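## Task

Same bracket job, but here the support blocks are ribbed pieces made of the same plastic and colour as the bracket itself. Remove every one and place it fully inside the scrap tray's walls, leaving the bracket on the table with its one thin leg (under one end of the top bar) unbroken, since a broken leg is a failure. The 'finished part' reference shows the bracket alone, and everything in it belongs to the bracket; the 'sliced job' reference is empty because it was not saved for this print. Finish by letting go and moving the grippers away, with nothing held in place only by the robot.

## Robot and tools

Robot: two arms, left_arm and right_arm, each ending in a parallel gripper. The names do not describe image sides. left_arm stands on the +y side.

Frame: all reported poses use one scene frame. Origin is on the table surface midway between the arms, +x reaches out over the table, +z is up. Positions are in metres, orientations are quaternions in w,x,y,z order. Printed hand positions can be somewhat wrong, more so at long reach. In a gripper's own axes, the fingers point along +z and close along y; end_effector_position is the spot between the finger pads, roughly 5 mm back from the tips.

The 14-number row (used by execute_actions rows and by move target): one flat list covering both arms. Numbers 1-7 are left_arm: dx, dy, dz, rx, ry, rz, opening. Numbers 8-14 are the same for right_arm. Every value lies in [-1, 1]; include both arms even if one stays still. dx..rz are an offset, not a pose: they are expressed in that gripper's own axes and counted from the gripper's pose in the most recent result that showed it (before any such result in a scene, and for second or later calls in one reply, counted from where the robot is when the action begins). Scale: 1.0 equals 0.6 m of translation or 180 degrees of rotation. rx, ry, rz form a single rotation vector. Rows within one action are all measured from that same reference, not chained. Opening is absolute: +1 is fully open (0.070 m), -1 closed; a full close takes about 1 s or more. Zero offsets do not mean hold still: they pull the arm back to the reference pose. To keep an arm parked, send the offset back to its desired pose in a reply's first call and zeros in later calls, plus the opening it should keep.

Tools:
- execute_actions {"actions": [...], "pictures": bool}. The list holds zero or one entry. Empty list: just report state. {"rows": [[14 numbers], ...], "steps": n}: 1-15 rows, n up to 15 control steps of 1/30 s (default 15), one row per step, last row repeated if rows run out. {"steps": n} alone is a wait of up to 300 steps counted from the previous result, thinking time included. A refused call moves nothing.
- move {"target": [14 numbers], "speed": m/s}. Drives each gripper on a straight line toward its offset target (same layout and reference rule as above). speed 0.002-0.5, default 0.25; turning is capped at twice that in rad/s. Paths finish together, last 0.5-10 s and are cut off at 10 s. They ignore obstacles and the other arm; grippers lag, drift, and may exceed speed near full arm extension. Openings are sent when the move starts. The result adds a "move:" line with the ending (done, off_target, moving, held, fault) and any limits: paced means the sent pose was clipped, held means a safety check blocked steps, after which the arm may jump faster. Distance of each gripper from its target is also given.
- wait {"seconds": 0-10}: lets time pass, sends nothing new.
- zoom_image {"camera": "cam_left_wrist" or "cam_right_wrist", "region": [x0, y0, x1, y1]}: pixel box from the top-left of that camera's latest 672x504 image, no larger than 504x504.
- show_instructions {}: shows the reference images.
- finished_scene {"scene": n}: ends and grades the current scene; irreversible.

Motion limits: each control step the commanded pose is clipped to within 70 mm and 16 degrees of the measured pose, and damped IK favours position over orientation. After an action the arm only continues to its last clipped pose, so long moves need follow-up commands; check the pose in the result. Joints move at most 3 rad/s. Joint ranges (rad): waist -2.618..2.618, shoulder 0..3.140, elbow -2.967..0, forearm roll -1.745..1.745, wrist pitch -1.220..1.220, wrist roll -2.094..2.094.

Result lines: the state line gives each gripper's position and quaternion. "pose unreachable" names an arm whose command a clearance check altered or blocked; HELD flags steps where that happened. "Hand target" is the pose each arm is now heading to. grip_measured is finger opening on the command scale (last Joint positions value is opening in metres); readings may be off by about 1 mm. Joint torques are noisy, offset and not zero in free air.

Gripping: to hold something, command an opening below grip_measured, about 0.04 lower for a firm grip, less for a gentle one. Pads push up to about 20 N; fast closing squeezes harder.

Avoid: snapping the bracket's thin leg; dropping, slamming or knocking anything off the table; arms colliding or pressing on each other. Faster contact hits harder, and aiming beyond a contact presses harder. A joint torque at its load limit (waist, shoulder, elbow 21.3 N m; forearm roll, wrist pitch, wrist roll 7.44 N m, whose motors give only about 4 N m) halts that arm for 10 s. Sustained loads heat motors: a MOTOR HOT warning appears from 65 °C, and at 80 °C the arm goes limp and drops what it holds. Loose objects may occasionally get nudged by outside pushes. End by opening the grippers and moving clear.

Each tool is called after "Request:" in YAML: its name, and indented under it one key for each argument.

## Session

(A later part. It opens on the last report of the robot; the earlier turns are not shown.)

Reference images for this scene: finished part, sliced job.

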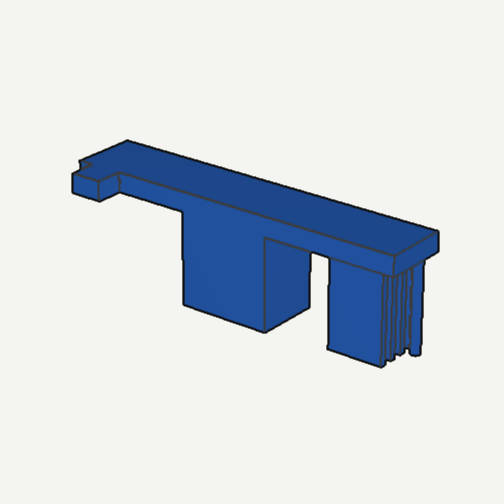

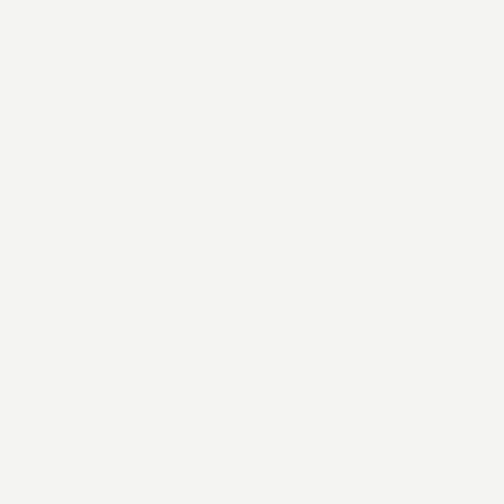

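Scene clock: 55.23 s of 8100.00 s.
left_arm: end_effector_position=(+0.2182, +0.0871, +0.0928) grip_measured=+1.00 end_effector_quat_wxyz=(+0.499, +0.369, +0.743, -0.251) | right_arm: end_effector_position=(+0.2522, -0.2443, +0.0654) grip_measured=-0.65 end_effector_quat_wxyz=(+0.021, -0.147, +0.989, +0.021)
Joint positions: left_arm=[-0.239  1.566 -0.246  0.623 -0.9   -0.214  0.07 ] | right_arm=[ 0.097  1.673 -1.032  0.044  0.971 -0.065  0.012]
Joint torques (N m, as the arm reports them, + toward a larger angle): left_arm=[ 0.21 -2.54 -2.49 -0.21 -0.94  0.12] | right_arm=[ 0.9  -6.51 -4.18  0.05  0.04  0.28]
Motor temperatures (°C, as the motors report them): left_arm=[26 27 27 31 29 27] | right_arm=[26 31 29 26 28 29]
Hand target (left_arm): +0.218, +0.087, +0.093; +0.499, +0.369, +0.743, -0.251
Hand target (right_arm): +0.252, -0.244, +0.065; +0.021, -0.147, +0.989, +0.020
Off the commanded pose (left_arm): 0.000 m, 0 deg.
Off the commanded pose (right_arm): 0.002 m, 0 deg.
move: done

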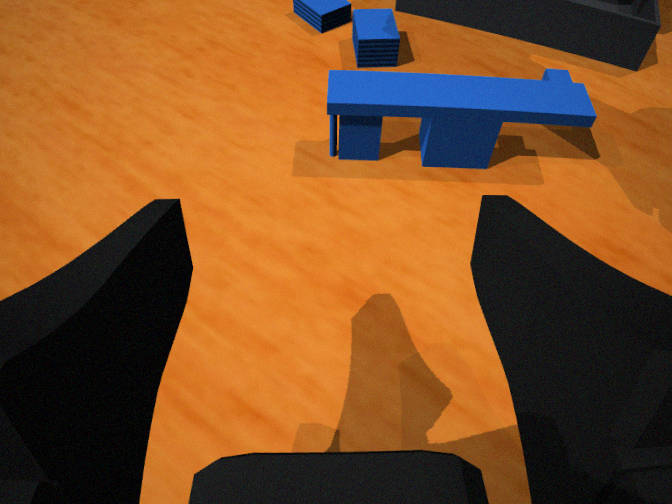

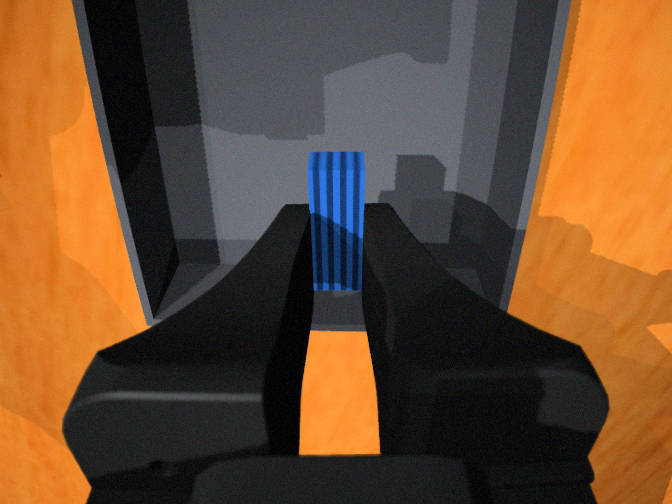

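Request:
move:
  target: [0,0,0,0,0,0,1,0,0.008,0.073,0,0,0,-0.78]
  speed: 0.1

Request:
move:
  target: [0,0,0,0,0,0,1,0,0,0,0,0,0,-0.4]

Request:
move:
  target: [0,0,0,0,0,0,1,0,0,-0.073,0,0,0,-0.4]

Request:
move:
  target: [0,0,0,0,0,0,1,-0.2,0.182,0.02,0,0,0.367,0.05]
  speed: 0.5

Scene clock: 57.77 s of 8100.00 s.
left_arm: end_effector_position=(+0.2182, +0.0871, +0.0928) grip_measured=+1.00 end_effector_quat_wxyz=(+0.499, +0.369, +0.743, -0.251) | right_arm: end_effector_position=(+0.2516, -0.2378, +0.0207) grip_measured=-0.65 end_effector_quat_wxyz=(+0.020, -0.147, +0.989, +0.021)
Joint positions: left_arm=[-0.239  1.566 -0.246  0.623 -0.9   -0.214  0.07 ] | right_arm=[ 0.118  1.764 -0.948  0.05   0.798 -0.052  0.012]
Joint torques (N m, as the arm reports them, + toward a larger angle): left_arm=[ 0.11 -2.47 -2.71 -0.24 -0.95  0.12] | right_arm=[ 1.53 -7.19 -5.01  0.21  0.15  0.24]
Motor temperatures (°C, as the motors report them): left_arm=[26 27 27 31 29 27] | right_arm=[26 31 29 26 28 29]
Hand target (left_arm): +0.218, +0.087, +0.093; +0.499, +0.369, +0.743, -0.251
Hand target (right_arm): +0.252, -0.238, +0.022; +0.021, -0.147, +0.989, +0.021
Off the commanded pose (left_arm): 0.000 m, 0 deg.
Off the commanded pose (right_arm): 0.001 m, 0 deg.
move: done

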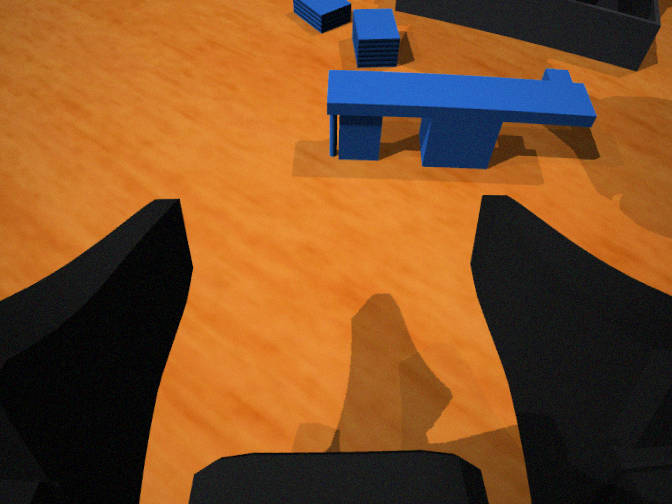

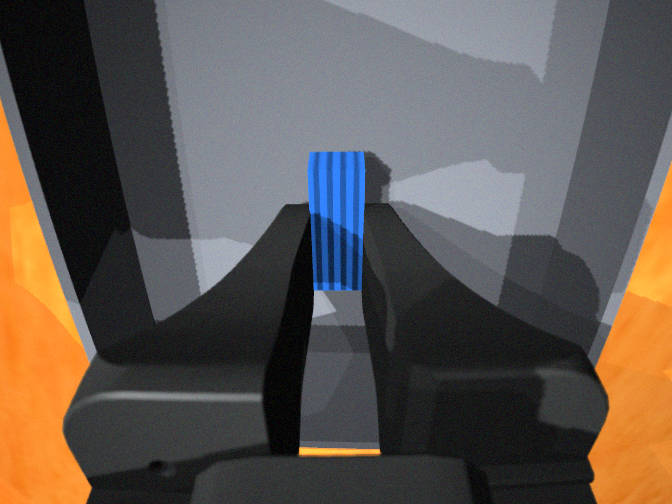

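Scene clock: 58.27 s of 8100.00 s.
left_arm: end_effector_position=(+0.2182, +0.0871, +0.0928) grip_measured=+1.00 end_effector_quat_wxyz=(+0.499, +0.369, +0.743, -0.251) | right_arm: end_effector_position=(+0.2516, -0.2378, +0.0206) grip_measured=-0.40 end_effector_quat_wxyz=(+0.019, -0.147, +0.989, +0.021)
Joint positions: left_arm=[-0.239  1.566 -0.246  0.623 -0.9   -0.214  0.07 ] | right_arm=[ 0.118  1.764 -0.948  0.05   0.798 -0.052  0.021]
Joint torques (N m, as the arm reports them, + toward a larger angle): left_arm=[ 0.23 -2.42 -2.45 -0.23 -0.95  0.12] | right_arm=[ 1.63 -6.68 -4.27  0.22  0.06  0.26]
Motor temperatures (°C, as the motors report them): left_arm=[26 27 27 31 29 27] | right_arm=[26 31 29 26 28 29]
Hand target (left_arm): +0.218, +0.087, +0.093; +0.499, +0.369, +0.743, -0.251
Hand target (right_arm): +0.252, -0.238, +0.021; +0.020, -0.147, +0.989, +0.021
Off the commanded pose (left_arm): 0.000 m, 0 deg.
Off the commanded pose (right_arm): 0.000 m, 0 deg.
move: done

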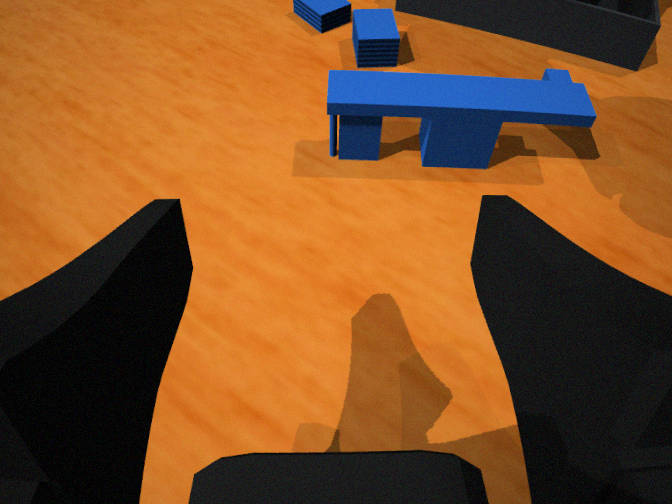

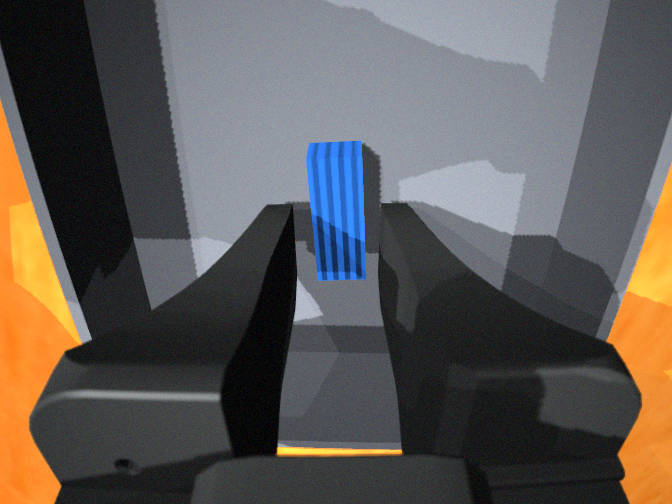

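Scene clock: 58.97 s of 8100.00 s.
left_arm: end_effector_position=(+0.2182, +0.0871, +0.0928) grip_measured=+1.00 end_effector_quat_wxyz=(+0.499, +0.369, +0.743, -0.251) | right_arm: end_effector_position=(+0.2508, -0.2394, +0.0655) grip_measured=-0.40 end_effector_quat_wxyz=(+0.021, -0.147, +0.989, +0.021)
Joint positions: left_arm=[-0.239  1.566 -0.246  0.623 -0.9   -0.214  0.07 ] | right_arm=[ 0.113  1.673 -1.032  0.044  0.972 -0.048  0.021]
Joint torques (N m, as the arm reports them, + toward a larger angle): left_arm=[ 0.09 -2.58 -2.55 -0.21 -0.94  0.1 ] | right_arm=[ 0.18 -4.9  -3.81  0.06 -0.1   0.28]
Motor temperatures (°C, as the motors report them): left_arm=[26 27 27 31 29 27] | right_arm=[26 31 29 26 28 29]
Hand target (left_arm): +0.218, +0.087, +0.093; +0.499, +0.369, +0.743, -0.251
Hand target (right_arm): +0.250, -0.240, +0.065; +0.019, -0.147, +0.989, +0.021
Off the commanded pose (left_arm): 0.000 m, 0 deg.
Off the commanded pose (right_arm): 0.001 m, 0 deg.
move: done

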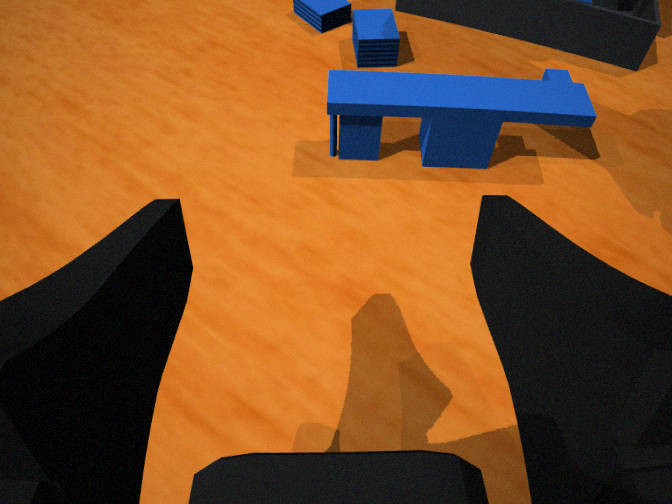

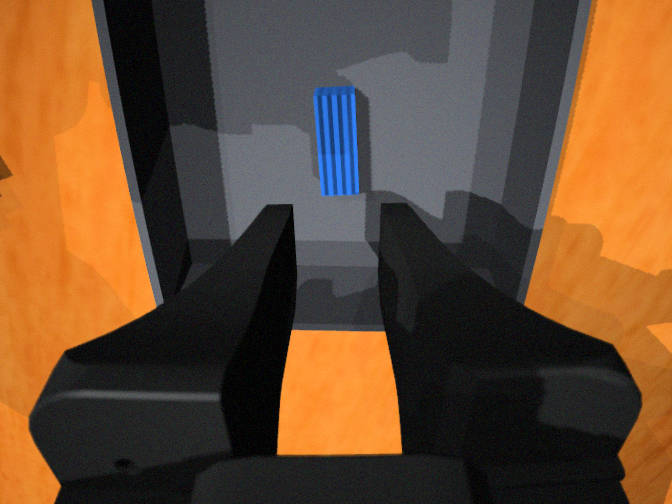

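Scene clock: 60.67 s of 8100.00 s.
left_arm: end_effector_position=(+0.2182, +0.0871, +0.0928) grip_measured=+1.00 end_effector_quat_wxyz=(+0.499, +0.369, +0.743, -0.251) | right_arm: end_effector_position=(+0.3326, -0.0985, +0.0613) grip_measured=+0.05 end_effector_quat_wxyz=(+0.003, +0.415, +0.909, +0.031)
Joint positions: left_arm=[-0.239  1.566 -0.246  0.623 -0.9   -0.214  0.07 ] | right_arm=[ 0.381  2.119 -1.699  0.032  1.184  1.385  0.037]
Joint torques (N m, as the arm reports them, + toward a larger angle): left_arm=[ 0.32 -2.43 -2.35 -0.21 -0.94  0.14] | right_arm=[  1.26 -10.25  -4.24   0.09  -0.06  -0.14]
Motor temperatures (°C, as the motors report them): left_arm=[26 27 27 31 29 27] | right_arm=[26 31 29 26 28 29]
Hand target (left_arm): +0.218, +0.087, +0.093; +0.499, +0.369, +0.743, -0.251
Hand target (right_arm): +0.333, -0.099, +0.061; +0.003, +0.415, +0.909, +0.031
Off the commanded pose (left_arm): 0.000 m, 0 deg.
Off the commanded pose (right_arm): 0.002 m, 0 deg.
move: done

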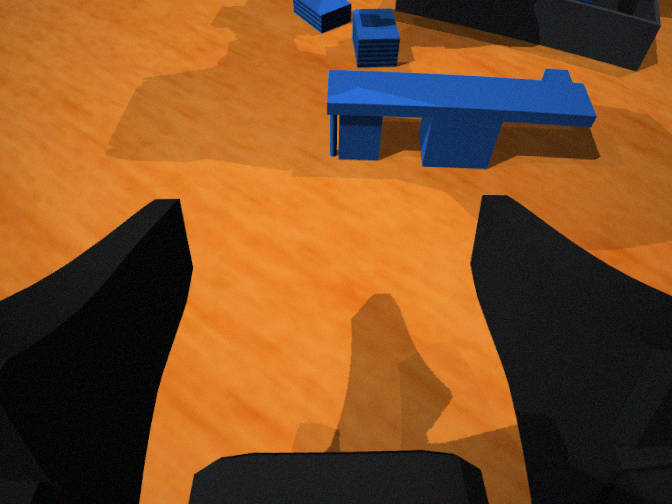

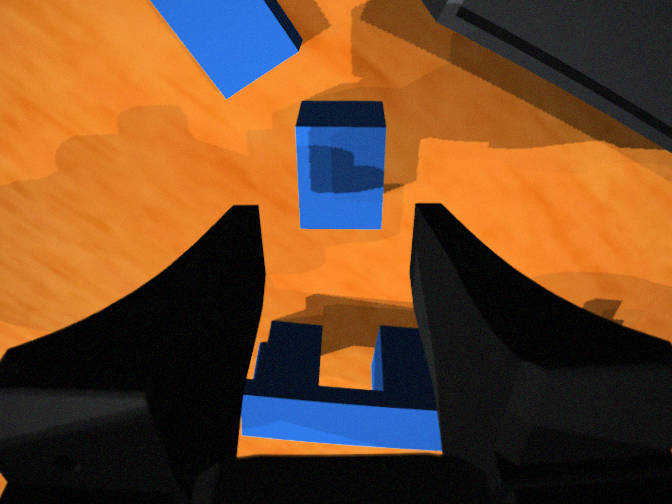

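Request:
move:
  target: [0,0,0,0,0,0,1,0,-0.002,0.067,0,0,0,0.05]
  speed: 0.1

Request:
move:
  target: [0,0,0,0,0,0,1,0,0,0,0,0,0,-0.45]

Request:
move:
  target: [0,0,0,0,0,0,1,0,0,-0.09,0,0,0,-0.45]

Request:
move:
  target: [0,0,0,0,0,0,1,-0.118,-0.187,-0.012,0,0,-0.367,-0.45]
  speed: 0.5

Scene clock: 63.70 s of 8100.00 s.
left_arm: end_effector_position=(+0.2182, +0.0871, +0.0928) grip_measured=+1.00 end_effector_quat_wxyz=(+0.499, +0.369, +0.743, -0.251) | right_arm: end_effector_position=(+0.3324, -0.0978, +0.0199) grip_measured=+0.05 end_effector_quat_wxyz=(+0.002, +0.415, +0.909, +0.029)
Joint positions: left_arm=[-0.239  1.566 -0.246  0.623 -0.9   -0.214  0.07 ] | right_arm=[ 0.383  2.17  -1.617  0.034  1.054  1.383  0.037]
Joint torques (N m, as the arm reports them, + toward a larger angle): left_arm=[ 0.1  -2.46 -2.63 -0.23 -0.93  0.13] | right_arm=[  1.84 -11.1   -5.96   0.16   0.18  -0.12]
Motor temperatures (°C, as the motors report them): left_arm=[26 27 27 31 29 27] | right_arm=[26 31 29 26 28 29]
Hand target (left_arm): +0.218, +0.087, +0.093; +0.499, +0.369, +0.743, -0.251
Hand target (right_arm): +0.333, -0.097, +0.021; +0.003, +0.415, +0.909, +0.030
Off the commanded pose (left_arm): 0.000 m, 0 deg.
Off the commanded pose (right_arm): 0.001 m, 0 deg.
move: done

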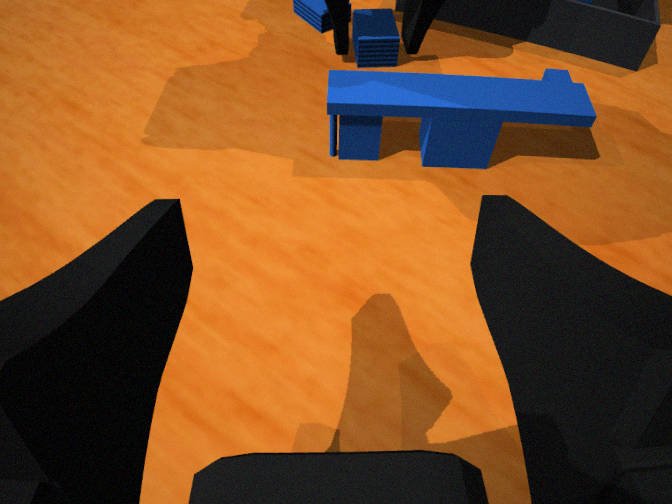

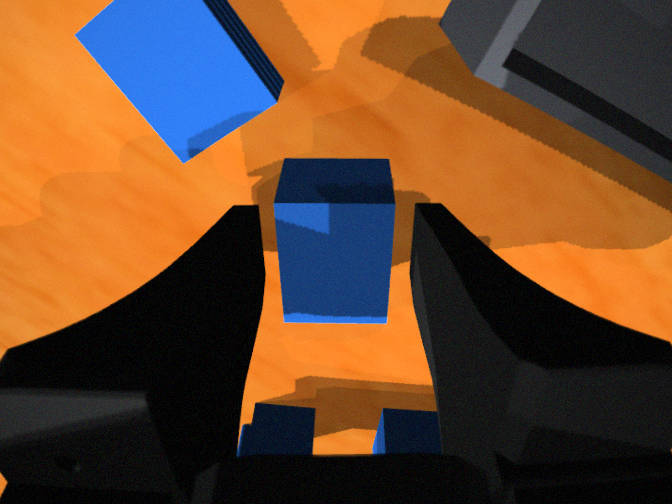

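Scene clock: 64.20 s of 8100.00 s.
left_arm: end_effector_position=(+0.2182, +0.0871, +0.0928) grip_measured=+1.00 end_effector_quat_wxyz=(+0.499, +0.369, +0.743, -0.251) | right_arm: end_effector_position=(+0.3324, -0.0978, +0.0198) grip_measured=-0.29 end_effector_quat_wxyz=(+0.002, +0.415, +0.909, +0.029)
Joint positions: left_arm=[-0.239  1.566 -0.246  0.623 -0.9   -0.214  0.07 ] | right_arm=[ 0.383  2.17  -1.617  0.034  1.054  1.383  0.025]
Joint torques (N m, as the arm reports them, + toward a larger angle): left_arm=[ 0.29 -2.46 -2.53 -0.2  -0.95  0.1 ] | right_arm=[  1.74 -10.5   -5.23   0.18   0.11  -0.13]
Motor temperatures (°C, as the motors report them): left_arm=[26 27 27 31 29 27] | right_arm=[26 31 29 26 28 29]
Hand target (left_arm): +0.218, +0.087, +0.093; +0.499, +0.369, +0.743, -0.251
Hand target (right_arm): +0.332, -0.098, +0.020; +0.002, +0.415, +0.909, +0.029
Off the commanded pose (left_arm): 0.000 m, 0 deg.
Off the commanded pose (right_arm): 0.000 m, 0 deg.
move: done

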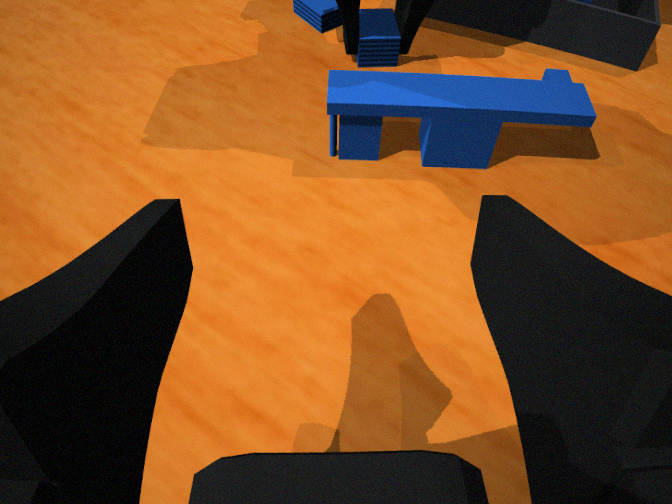

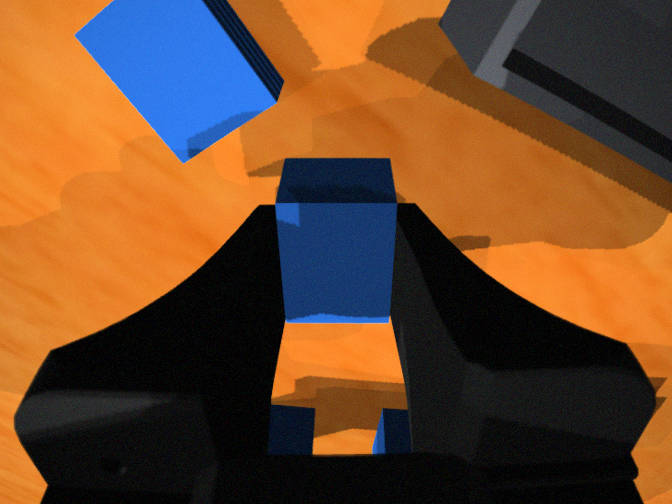

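Scene clock: 64.90 s of 8100.00 s.
left_arm: end_effector_position=(+0.2182, +0.0871, +0.0928) grip_measured=+1.00 end_effector_quat_wxyz=(+0.499, +0.369, +0.743, -0.251) | right_arm: end_effector_position=(+0.3313, -0.0999, +0.0751) grip_measured=-0.29 end_effector_quat_wxyz=(+0.005, +0.415, +0.909, +0.033)
Joint positions: left_arm=[-0.239  1.566 -0.246  0.623 -0.9   -0.214  0.07 ] | right_arm=[ 0.38   2.095 -1.714  0.032  1.217  1.385  0.025]
Joint torques (N m, as the arm reports them, + toward a larger angle): left_arm=[ 0.32 -2.5  -2.44 -0.23 -0.94  0.11] | right_arm=[ 0.26 -8.74 -4.17  0.01  0.14  0.29]
Motor temperatures (°C, as the motors report them): left_arm=[26 27 27 31 29 27] | right_arm=[26 31 29 26 28 29]
Hand target (left_arm): +0.218, +0.087, +0.093; +0.499, +0.369, +0.743, -0.251
Hand target (right_arm): +0.331, -0.100, +0.074; +0.004, +0.415, +0.909, +0.031
Off the commanded pose (left_arm): 0.000 m, 0 deg.
Off the commanded pose (right_arm): 0.002 m, 0 deg.
joint sent to its limit (right arm) — the command would take joint 5 (wrist pitch) past its upper limit, so that joint was sent only as far as its limit.
move: done

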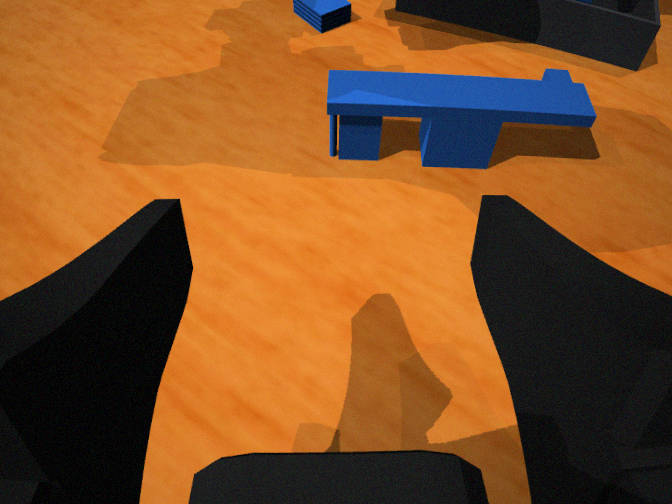

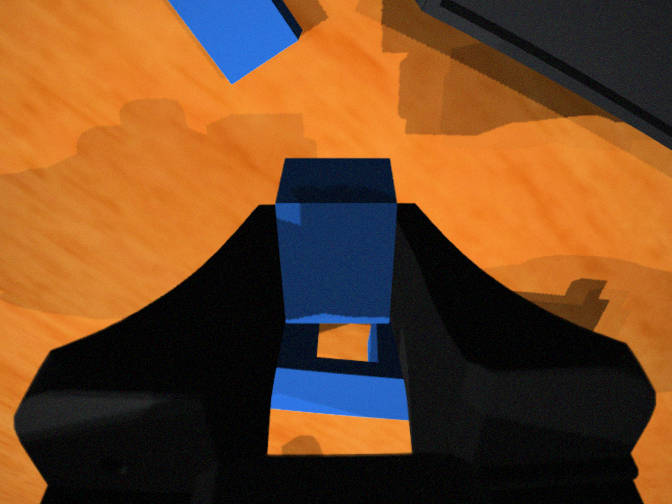

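Scene clock: 66.63 s of 8100.00 s.
left_arm: end_effector_position=(+0.2182, +0.0871, +0.0928) grip_measured=+1.00 end_effector_quat_wxyz=(+0.499, +0.369, +0.743, -0.251) | right_arm: end_effector_position=(+0.2940, -0.2281, +0.0755) grip_measured=-0.29 end_effector_quat_wxyz=(+0.023, -0.147, +0.989, +0.022)
Joint positions: left_arm=[-0.239  1.566 -0.246  0.623 -0.9   -0.214  0.07 ] | right_arm=[ 0.11   1.799 -1.247  0.044  1.056 -0.048  0.025]
Joint torques (N m, as the arm reports them, + toward a larger angle): left_arm=[ 0.26 -2.55 -2.52 -0.22 -0.94  0.11] | right_arm=[ 0.94 -7.85 -4.42  0.05 -0.08  0.3 ]
Motor temperatures (°C, as the motors report them): left_arm=[26 27 27 31 29 27] | right_arm=[26 31 29 26 28 29]
Hand target (left_arm): +0.218, +0.087, +0.093; +0.499, +0.369, +0.743, -0.251
Hand target (right_arm): +0.294, -0.228, +0.075; +0.023, -0.147, +0.989, +0.022
Off the commanded pose (left_arm): 0.000 m, 0 deg.
Off the commanded pose (right_arm): 0.002 m, 0 deg.
move: done

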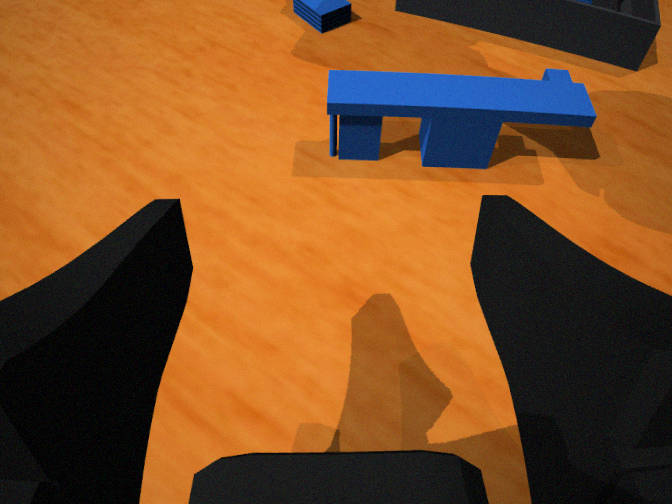

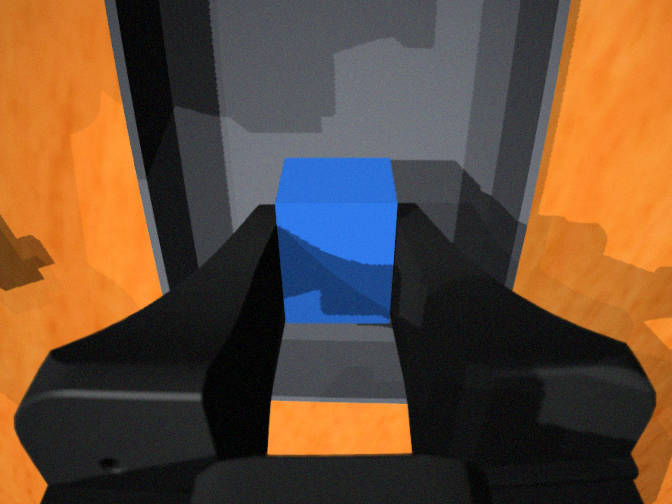

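Request:
move:
  target: [0,0,0,0,0,0,1,0.005,0,0.086,0,0,0,-0.45]
  speed: 0.1

Request:
move:
  target: [0,0,0,0,0,0,1,0,0,0,0,0,0,-0.08]

Request:
move:
  target: [0,0,0,0,0,0,1,0,0,-0.073,0,0,0,-0.08]

Request:
move:
  target: [0,0,0,0,0,0,1,-0.196,0.145,0.025,0,-0.03,0.185,0.1]
  speed: 0.4

Scene clock: 68.80 s of 8100.00 s.
left_arm: end_effector_position=(+0.2182, +0.0871, +0.0928) grip_measured=+1.00 end_effector_quat_wxyz=(+0.499, +0.369, +0.743, -0.251) | right_arm: end_effector_position=(+0.2923, -0.2267, +0.0226) grip_measured=-0.29 end_effector_quat_wxyz=(+0.022, -0.147, +0.989, +0.022)
Joint positions: left_arm=[-0.239  1.566 -0.246  0.623 -0.9   -0.214  0.07 ] | right_arm=[ 0.116  1.881 -1.136  0.05   0.864 -0.052  0.025]
Joint torques (N m, as the arm reports them, + toward a larger angle): left_arm=[ 0.22 -2.49 -2.48 -0.21 -0.95  0.11] | right_arm=[ 1.79 -8.47 -5.55  0.23  0.13 -0.13]
Motor temperatures (°C, as the motors report them): left_arm=[26 27 27 31 29 27] | right_arm=[26 31 29 26 28 29]
Hand target (left_arm): +0.218, +0.087, +0.093; +0.499, +0.369, +0.743, -0.251
Hand target (right_arm): +0.293, -0.227, +0.024; +0.023, -0.147, +0.989, +0.022
Off the commanded pose (left_arm): 0.000 m, 0 deg.
Off the commanded pose (right_arm): 0.002 m, 0 deg.
move: done

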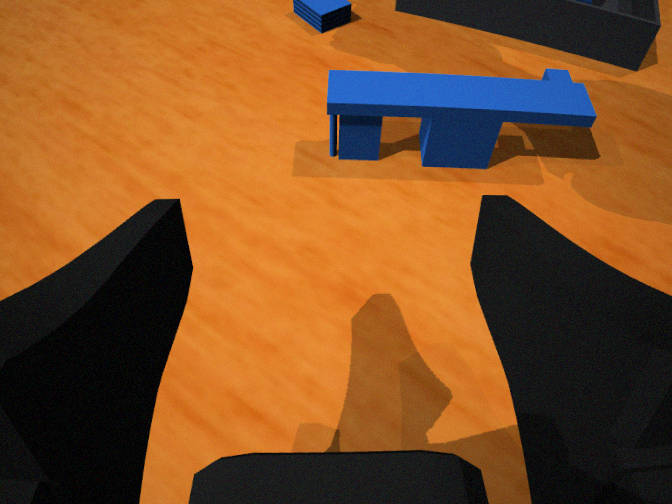

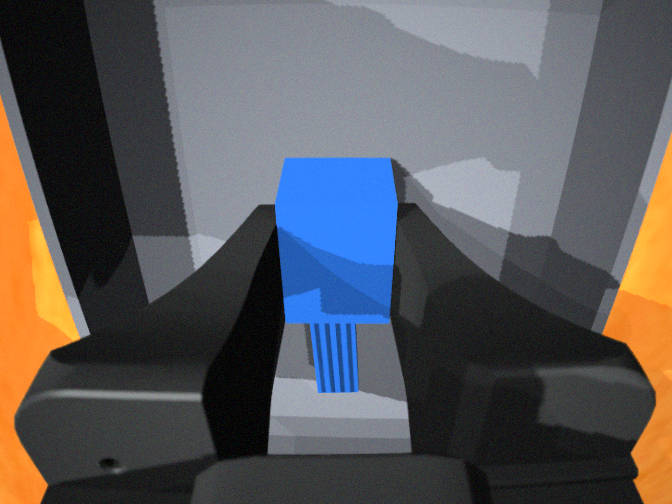

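Scene clock: 69.30 s of 8100.00 s.
left_arm: end_effector_position=(+0.2182, +0.0871, +0.0928) grip_measured=+1.00 end_effector_quat_wxyz=(+0.499, +0.369, +0.743, -0.251) | right_arm: end_effector_position=(+0.2923, -0.2268, +0.0225) grip_measured=-0.08 end_effector_quat_wxyz=(+0.022, -0.147, +0.989, +0.022)
Joint positions: left_arm=[-0.239  1.566 -0.246  0.623 -0.9   -0.214  0.07 ] | right_arm=[ 0.116  1.882 -1.136  0.05   0.864 -0.052  0.032]
Joint torques (N m, as the arm reports them, + toward a larger angle): left_arm=[ 0.3  -2.47 -2.3  -0.22 -0.96  0.13] | right_arm=[ 1.83 -7.94 -4.75  0.23  0.07 -0.13]
Motor temperatures (°C, as the motors report them): left_arm=[26 27 27 31 29 27] | right_arm=[26 31 29 26 28 29]
Hand target (left_arm): +0.218, +0.087, +0.093; +0.499, +0.369, +0.743, -0.251
Hand target (right_arm): +0.292, -0.227, +0.023; +0.022, -0.147, +0.989, +0.022
Off the commanded pose (left_arm): 0.000 m, 0 deg.
Off the commanded pose (right_arm): 0.000 m, 0 deg.
move: done

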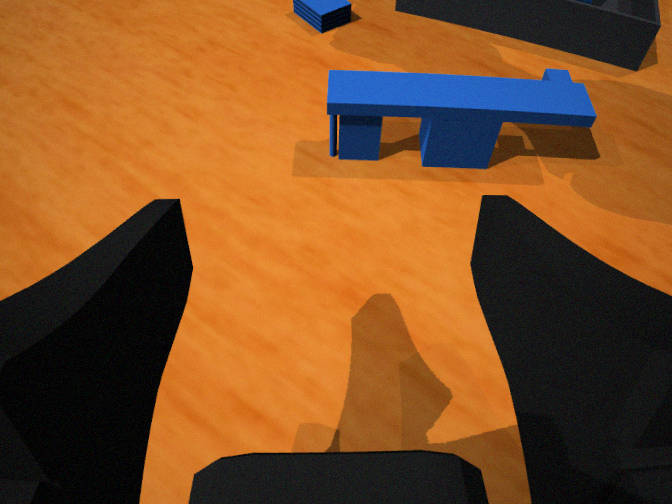

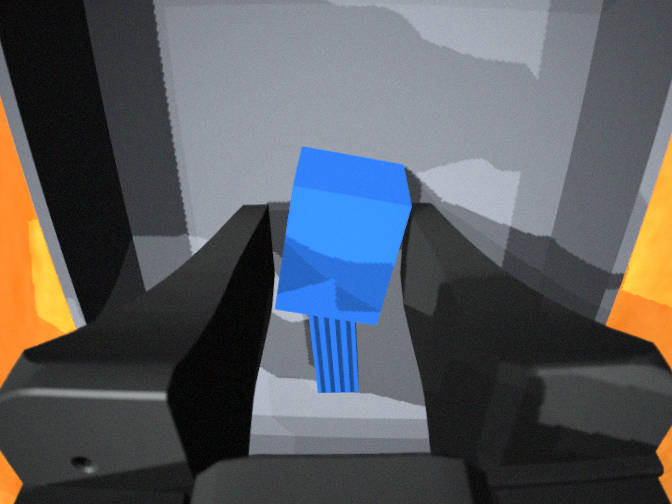

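Scene clock: 70.00 s of 8100.00 s.
left_arm: end_effector_position=(+0.2182, +0.0871, +0.0928) grip_measured=+1.00 end_effector_quat_wxyz=(+0.499, +0.369, +0.743, -0.251) | right_arm: end_effector_position=(+0.2913, -0.2285, +0.0675) grip_measured=-0.08 end_effector_quat_wxyz=(+0.023, -0.147, +0.989, +0.022)
Joint positions: left_arm=[-0.239  1.566 -0.246  0.623 -0.9   -0.214  0.07 ] | right_arm=[ 0.111  1.801 -1.216  0.045  1.023 -0.049  0.032]
Joint torques (N m, as the arm reports them, + toward a larger angle): left_arm=[ 0.13 -2.43 -2.43 -0.22 -0.94  0.13] | right_arm=[ 0.23 -6.08 -3.85  0.06 -0.11  0.29]
Motor temperatures (°C, as the motors report them): left_arm=[26 27 27 31 29 27] | right_arm=[26 31 29 26 28 29]
Hand target (left_arm): +0.218, +0.087, +0.093; +0.499, +0.369, +0.743, -0.251
Hand target (right_arm): +0.291, -0.229, +0.067; +0.022, -0.147, +0.989, +0.022
Off the commanded pose (left_arm): 0.000 m, 0 deg.
Off the commanded pose (right_arm): 0.001 m, 0 deg.
move: done

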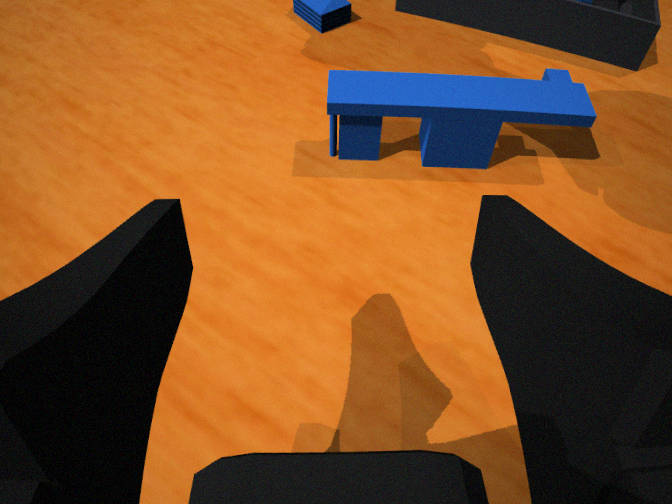

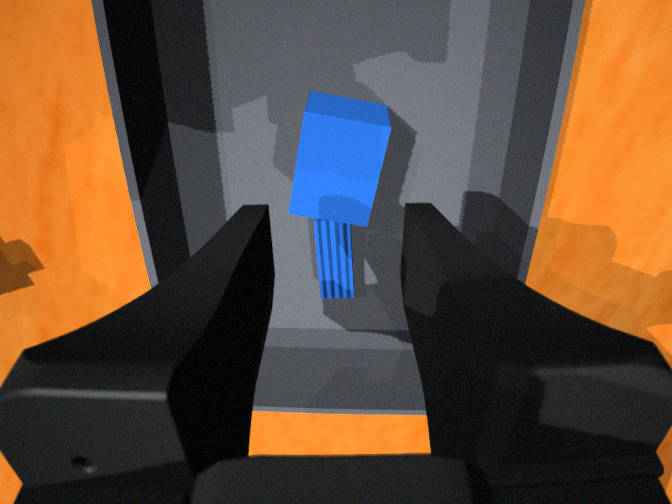

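Scene clock: 71.23 s of 8100.00 s.
left_arm: end_effector_position=(+0.2182, +0.0871, +0.0928) grip_measured=+1.00 end_effector_quat_wxyz=(+0.499, +0.369, +0.743, -0.251) | right_arm: end_effector_position=(+0.3776, -0.1096, +0.0603) grip_measured=+0.10 end_effector_quat_wxyz=(+0.060, +0.143, +0.987, +0.037)
Joint positions: left_arm=[-0.239  1.566 -0.246  0.623 -0.9   -0.214  0.07 ] | right_arm=[ 0.332  2.178 -1.792 -0.013  1.132  0.782  0.039]
Joint torques (N m, as the arm reports them, + toward a larger angle): left_arm=[ 0.21 -2.45 -2.47 -0.24 -0.92  0.14] | right_arm=[  1.18 -10.91  -4.58   0.04  -0.14  -0.09]
Motor temperatures (°C, as the motors report them): left_arm=[26 27 27 31 29 27] | right_arm=[26 31 29 26 28 29]
Hand target (left_arm): +0.218, +0.087, +0.093; +0.499, +0.369, +0.743, -0.251
Hand target (right_arm): +0.378, -0.110, +0.060; +0.060, +0.143, +0.987, +0.037
Off the commanded pose (left_arm): 0.000 m, 0 deg.
Off the commanded pose (right_arm): 0.002 m, 0 deg.
move: done

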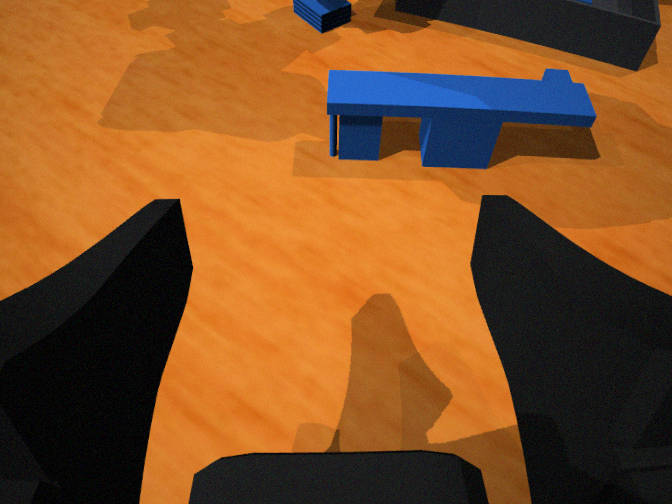

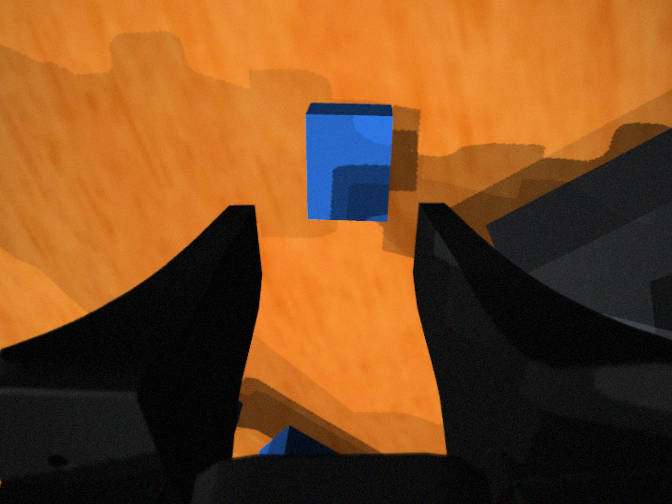

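Request:
move:
  target: [0,0,0,0,0,0,1,0,-0.005,0.07,0,0,0,0]
  speed: 0.08

Request:
move:
  target: [0,0,0,0,0,0,1,0,0,0,0,0,0,-0.45]

Request:
move:
  target: [0,0,0,0,0,0,1,0,0,-0.09,0,0,0,-0.45]

Request:
move:
  target: [0,0,0,0,0,0,1,0.033,-0.19,-0.015,0,0,-0.185,-0.45]
  speed: 0.4

Scene clock: 73.57 s of 8100.00 s.
left_arm: end_effector_position=(+0.2182, +0.0871, +0.0928) grip_measured=+1.00 end_effector_quat_wxyz=(+0.499, +0.369, +0.743, -0.251) | right_arm: end_effector_position=(+0.3816, -0.1106, +0.0172) grip_measured=+0.00 end_effector_quat_wxyz=(+0.059, +0.143, +0.987, +0.036)
Joint positions: left_arm=[-0.239  1.566 -0.246  0.623 -0.9   -0.214  0.07 ] | right_arm=[ 0.325  2.239 -1.724 -0.013  1.006  0.778  0.035]
Joint torques (N m, as the arm reports them, + toward a larger angle): left_arm=[ 0.28 -2.46 -2.63 -0.21 -0.96  0.12] | right_arm=[  0.38 -11.85  -5.78  -0.02   0.1   -0.12]
Motor temperatures (°C, as the motors report them): left_arm=[26 27 27 31 29 27] | right_arm=[26 31 29 26 28 29]
Hand target (left_arm): +0.218, +0.087, +0.093; +0.499, +0.369, +0.743, -0.251
Hand target (right_arm): +0.382, -0.110, +0.018; +0.060, +0.143, +0.987, +0.036
Off the commanded pose (left_arm): 0.000 m, 0 deg.
Off the commanded pose (right_arm): 0.001 m, 0 deg.
move: done

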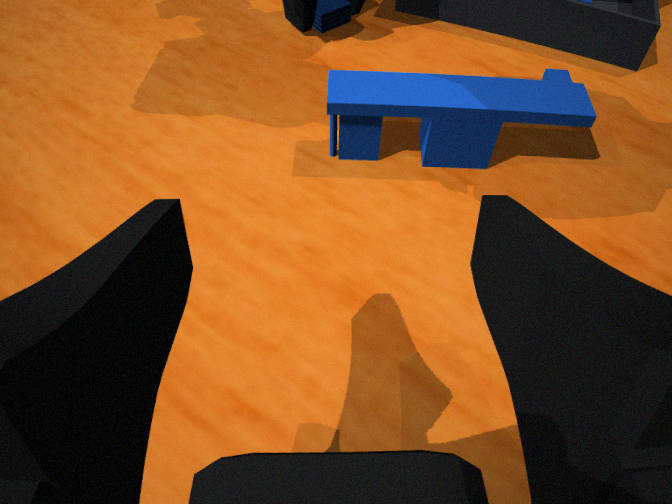

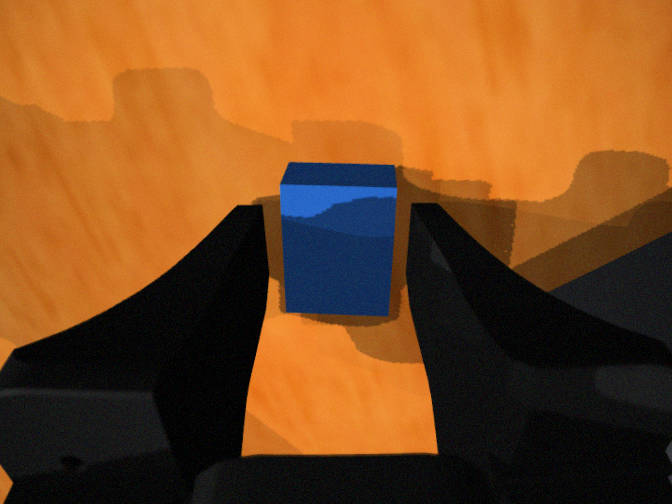

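Scene clock: 74.07 s of 8100.00 s.
left_arm: end_effector_position=(+0.2182, +0.0871, +0.0928) grip_measured=+1.00 end_effector_quat_wxyz=(+0.499, +0.369, +0.743, -0.251) | right_arm: end_effector_position=(+0.3816, -0.1107, +0.0171) grip_measured=-0.29 end_effector_quat_wxyz=(+0.059, +0.143, +0.987, +0.036)
Joint positions: left_arm=[-0.239  1.566 -0.246  0.623 -0.9   -0.214  0.07 ] | right_arm=[ 0.325  2.239 -1.724 -0.013  1.006  0.778  0.025]
Joint torques (N m, as the arm reports them, + toward a larger angle): left_arm=[ 0.18 -2.42 -2.49 -0.21 -0.93  0.12] | right_arm=[  0.35 -11.17  -5.15   0.01   0.    -0.13]
Motor temperatures (°C, as the motors report them): left_arm=[26 27 27 31 29 27] | right_arm=[26 31 29 26 28 29]
Hand target (left_arm): +0.218, +0.087, +0.093; +0.499, +0.369, +0.743, -0.251
Hand target (right_arm): +0.382, -0.111, +0.017; +0.059, +0.143, +0.987, +0.036
Off the commanded pose (left_arm): 0.000 m, 0 deg.
Off the commanded pose (right_arm): 0.000 m, 0 deg.
move: done

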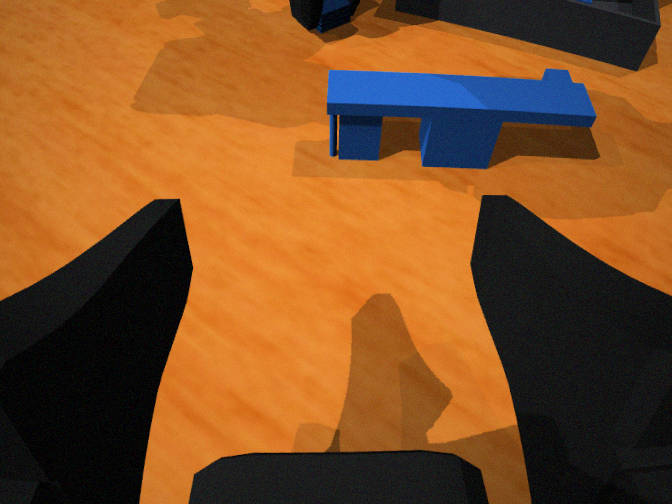

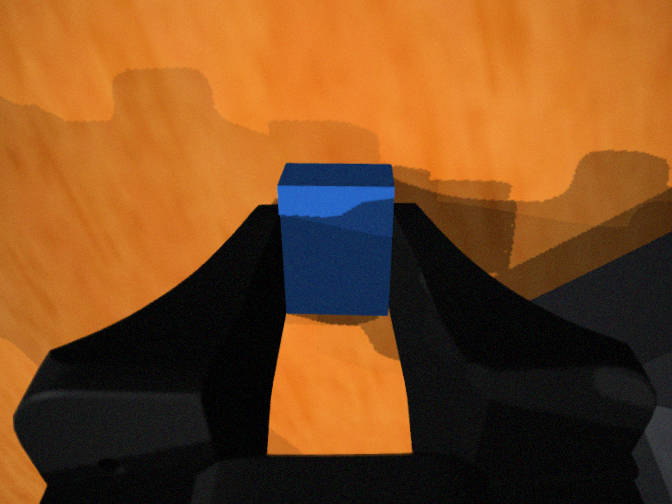

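Scene clock: 74.77 s of 8100.00 s.
left_arm: end_effector_position=(+0.2182, +0.0871, +0.0928) grip_measured=+1.00 end_effector_quat_wxyz=(+0.499, +0.369, +0.743, -0.251) | right_arm: end_effector_position=(+0.3755, -0.1132, +0.0722) grip_measured=-0.29 end_effector_quat_wxyz=(+0.060, +0.143, +0.987, +0.037)
Joint positions: left_arm=[-0.239  1.566 -0.246  0.623 -0.9   -0.214  0.07 ] | right_arm=[ 0.326  2.154 -1.797 -0.012  1.161  0.777  0.025]
Joint torques (N m, as the arm reports them, + toward a larger angle): left_arm=[ 0.11 -2.57 -2.56 -0.2  -0.95  0.12] | right_arm=[ 1.91 -9.16 -4.35  0.16 -0.15 -0.14]
Motor temperatures (°C, as the motors report them): left_arm=[26 27 27 31 29 27] | right_arm=[26 31 29 26 28 29]
Hand target (left_arm): +0.218, +0.087, +0.093; +0.499, +0.369, +0.743, -0.251
Hand target (right_arm): +0.375, -0.113, +0.071; +0.059, +0.143, +0.987, +0.036
Off the commanded pose (left_arm): 0.000 m, 0 deg.
Off the commanded pose (right_arm): 0.002 m, 0 deg.
move: done

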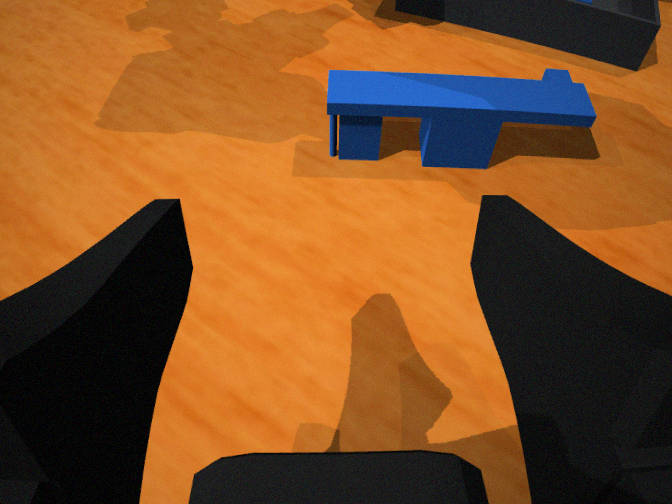

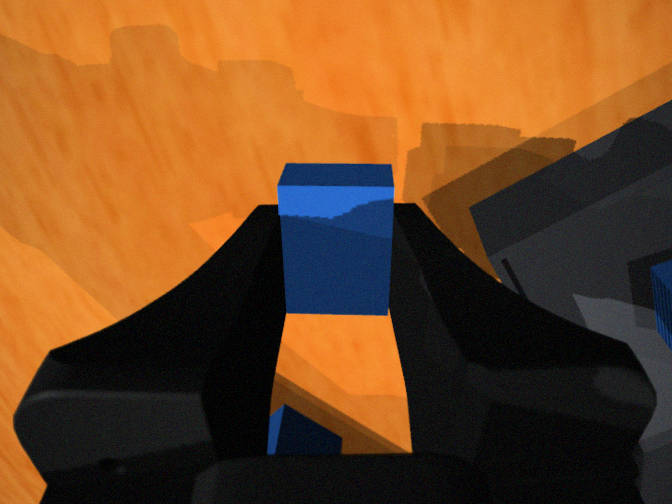

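Scene clock: 76.00 s of 8100.00 s.
left_arm: end_effector_position=(+0.2182, +0.0871, +0.0928) grip_measured=+1.00 end_effector_quat_wxyz=(+0.499, +0.369, +0.743, -0.251) | right_arm: end_effector_position=(+0.3247, -0.2178, +0.0704) grip_measured=-0.29 end_effector_quat_wxyz=(+0.069, -0.145, +0.987, +0.016)
Joint positions: left_arm=[-0.239  1.566 -0.246  0.623 -0.9   -0.214  0.07 ] | right_arm=[ 0.13   1.849 -1.292  0.014  0.96  -0.011  0.025]
Joint torques (N m, as the arm reports them, + toward a larger angle): left_arm=[ 0.11 -2.42 -2.58 -0.21 -0.94  0.12] | right_arm=[ 1.13 -8.07 -4.99  0.06 -0.12  0.29]
Motor temperatures (°C, as the motors report them): left_arm=[26 27 27 31 29 27] | right_arm=[26 31 29 26 28 29]
Hand target (left_arm): +0.218, +0.087, +0.093; +0.499, +0.369, +0.743, -0.251
Hand target (right_arm): +0.325, -0.218, +0.070; +0.069, -0.146, +0.987, +0.016
Off the commanded pose (left_arm): 0.000 m, 0 deg.
Off the commanded pose (right_arm): 0.002 m, 0 deg.
move: done

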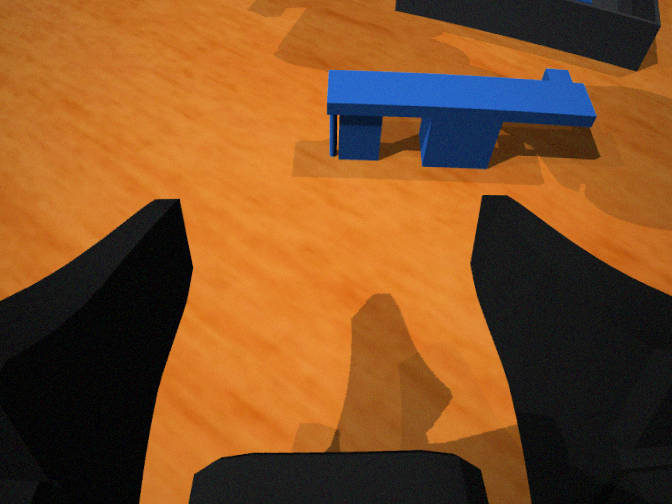

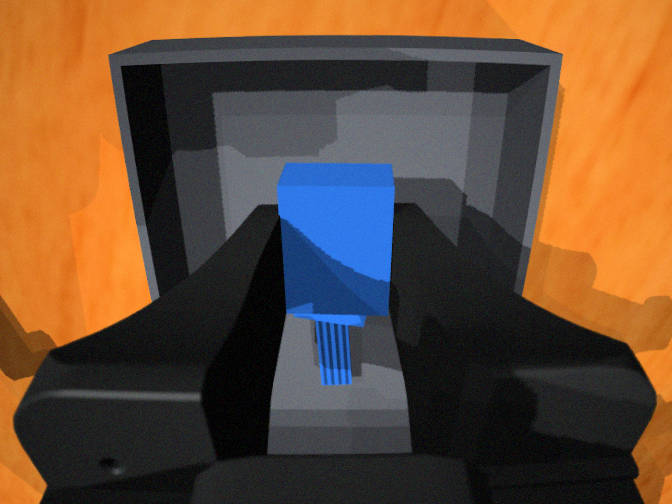

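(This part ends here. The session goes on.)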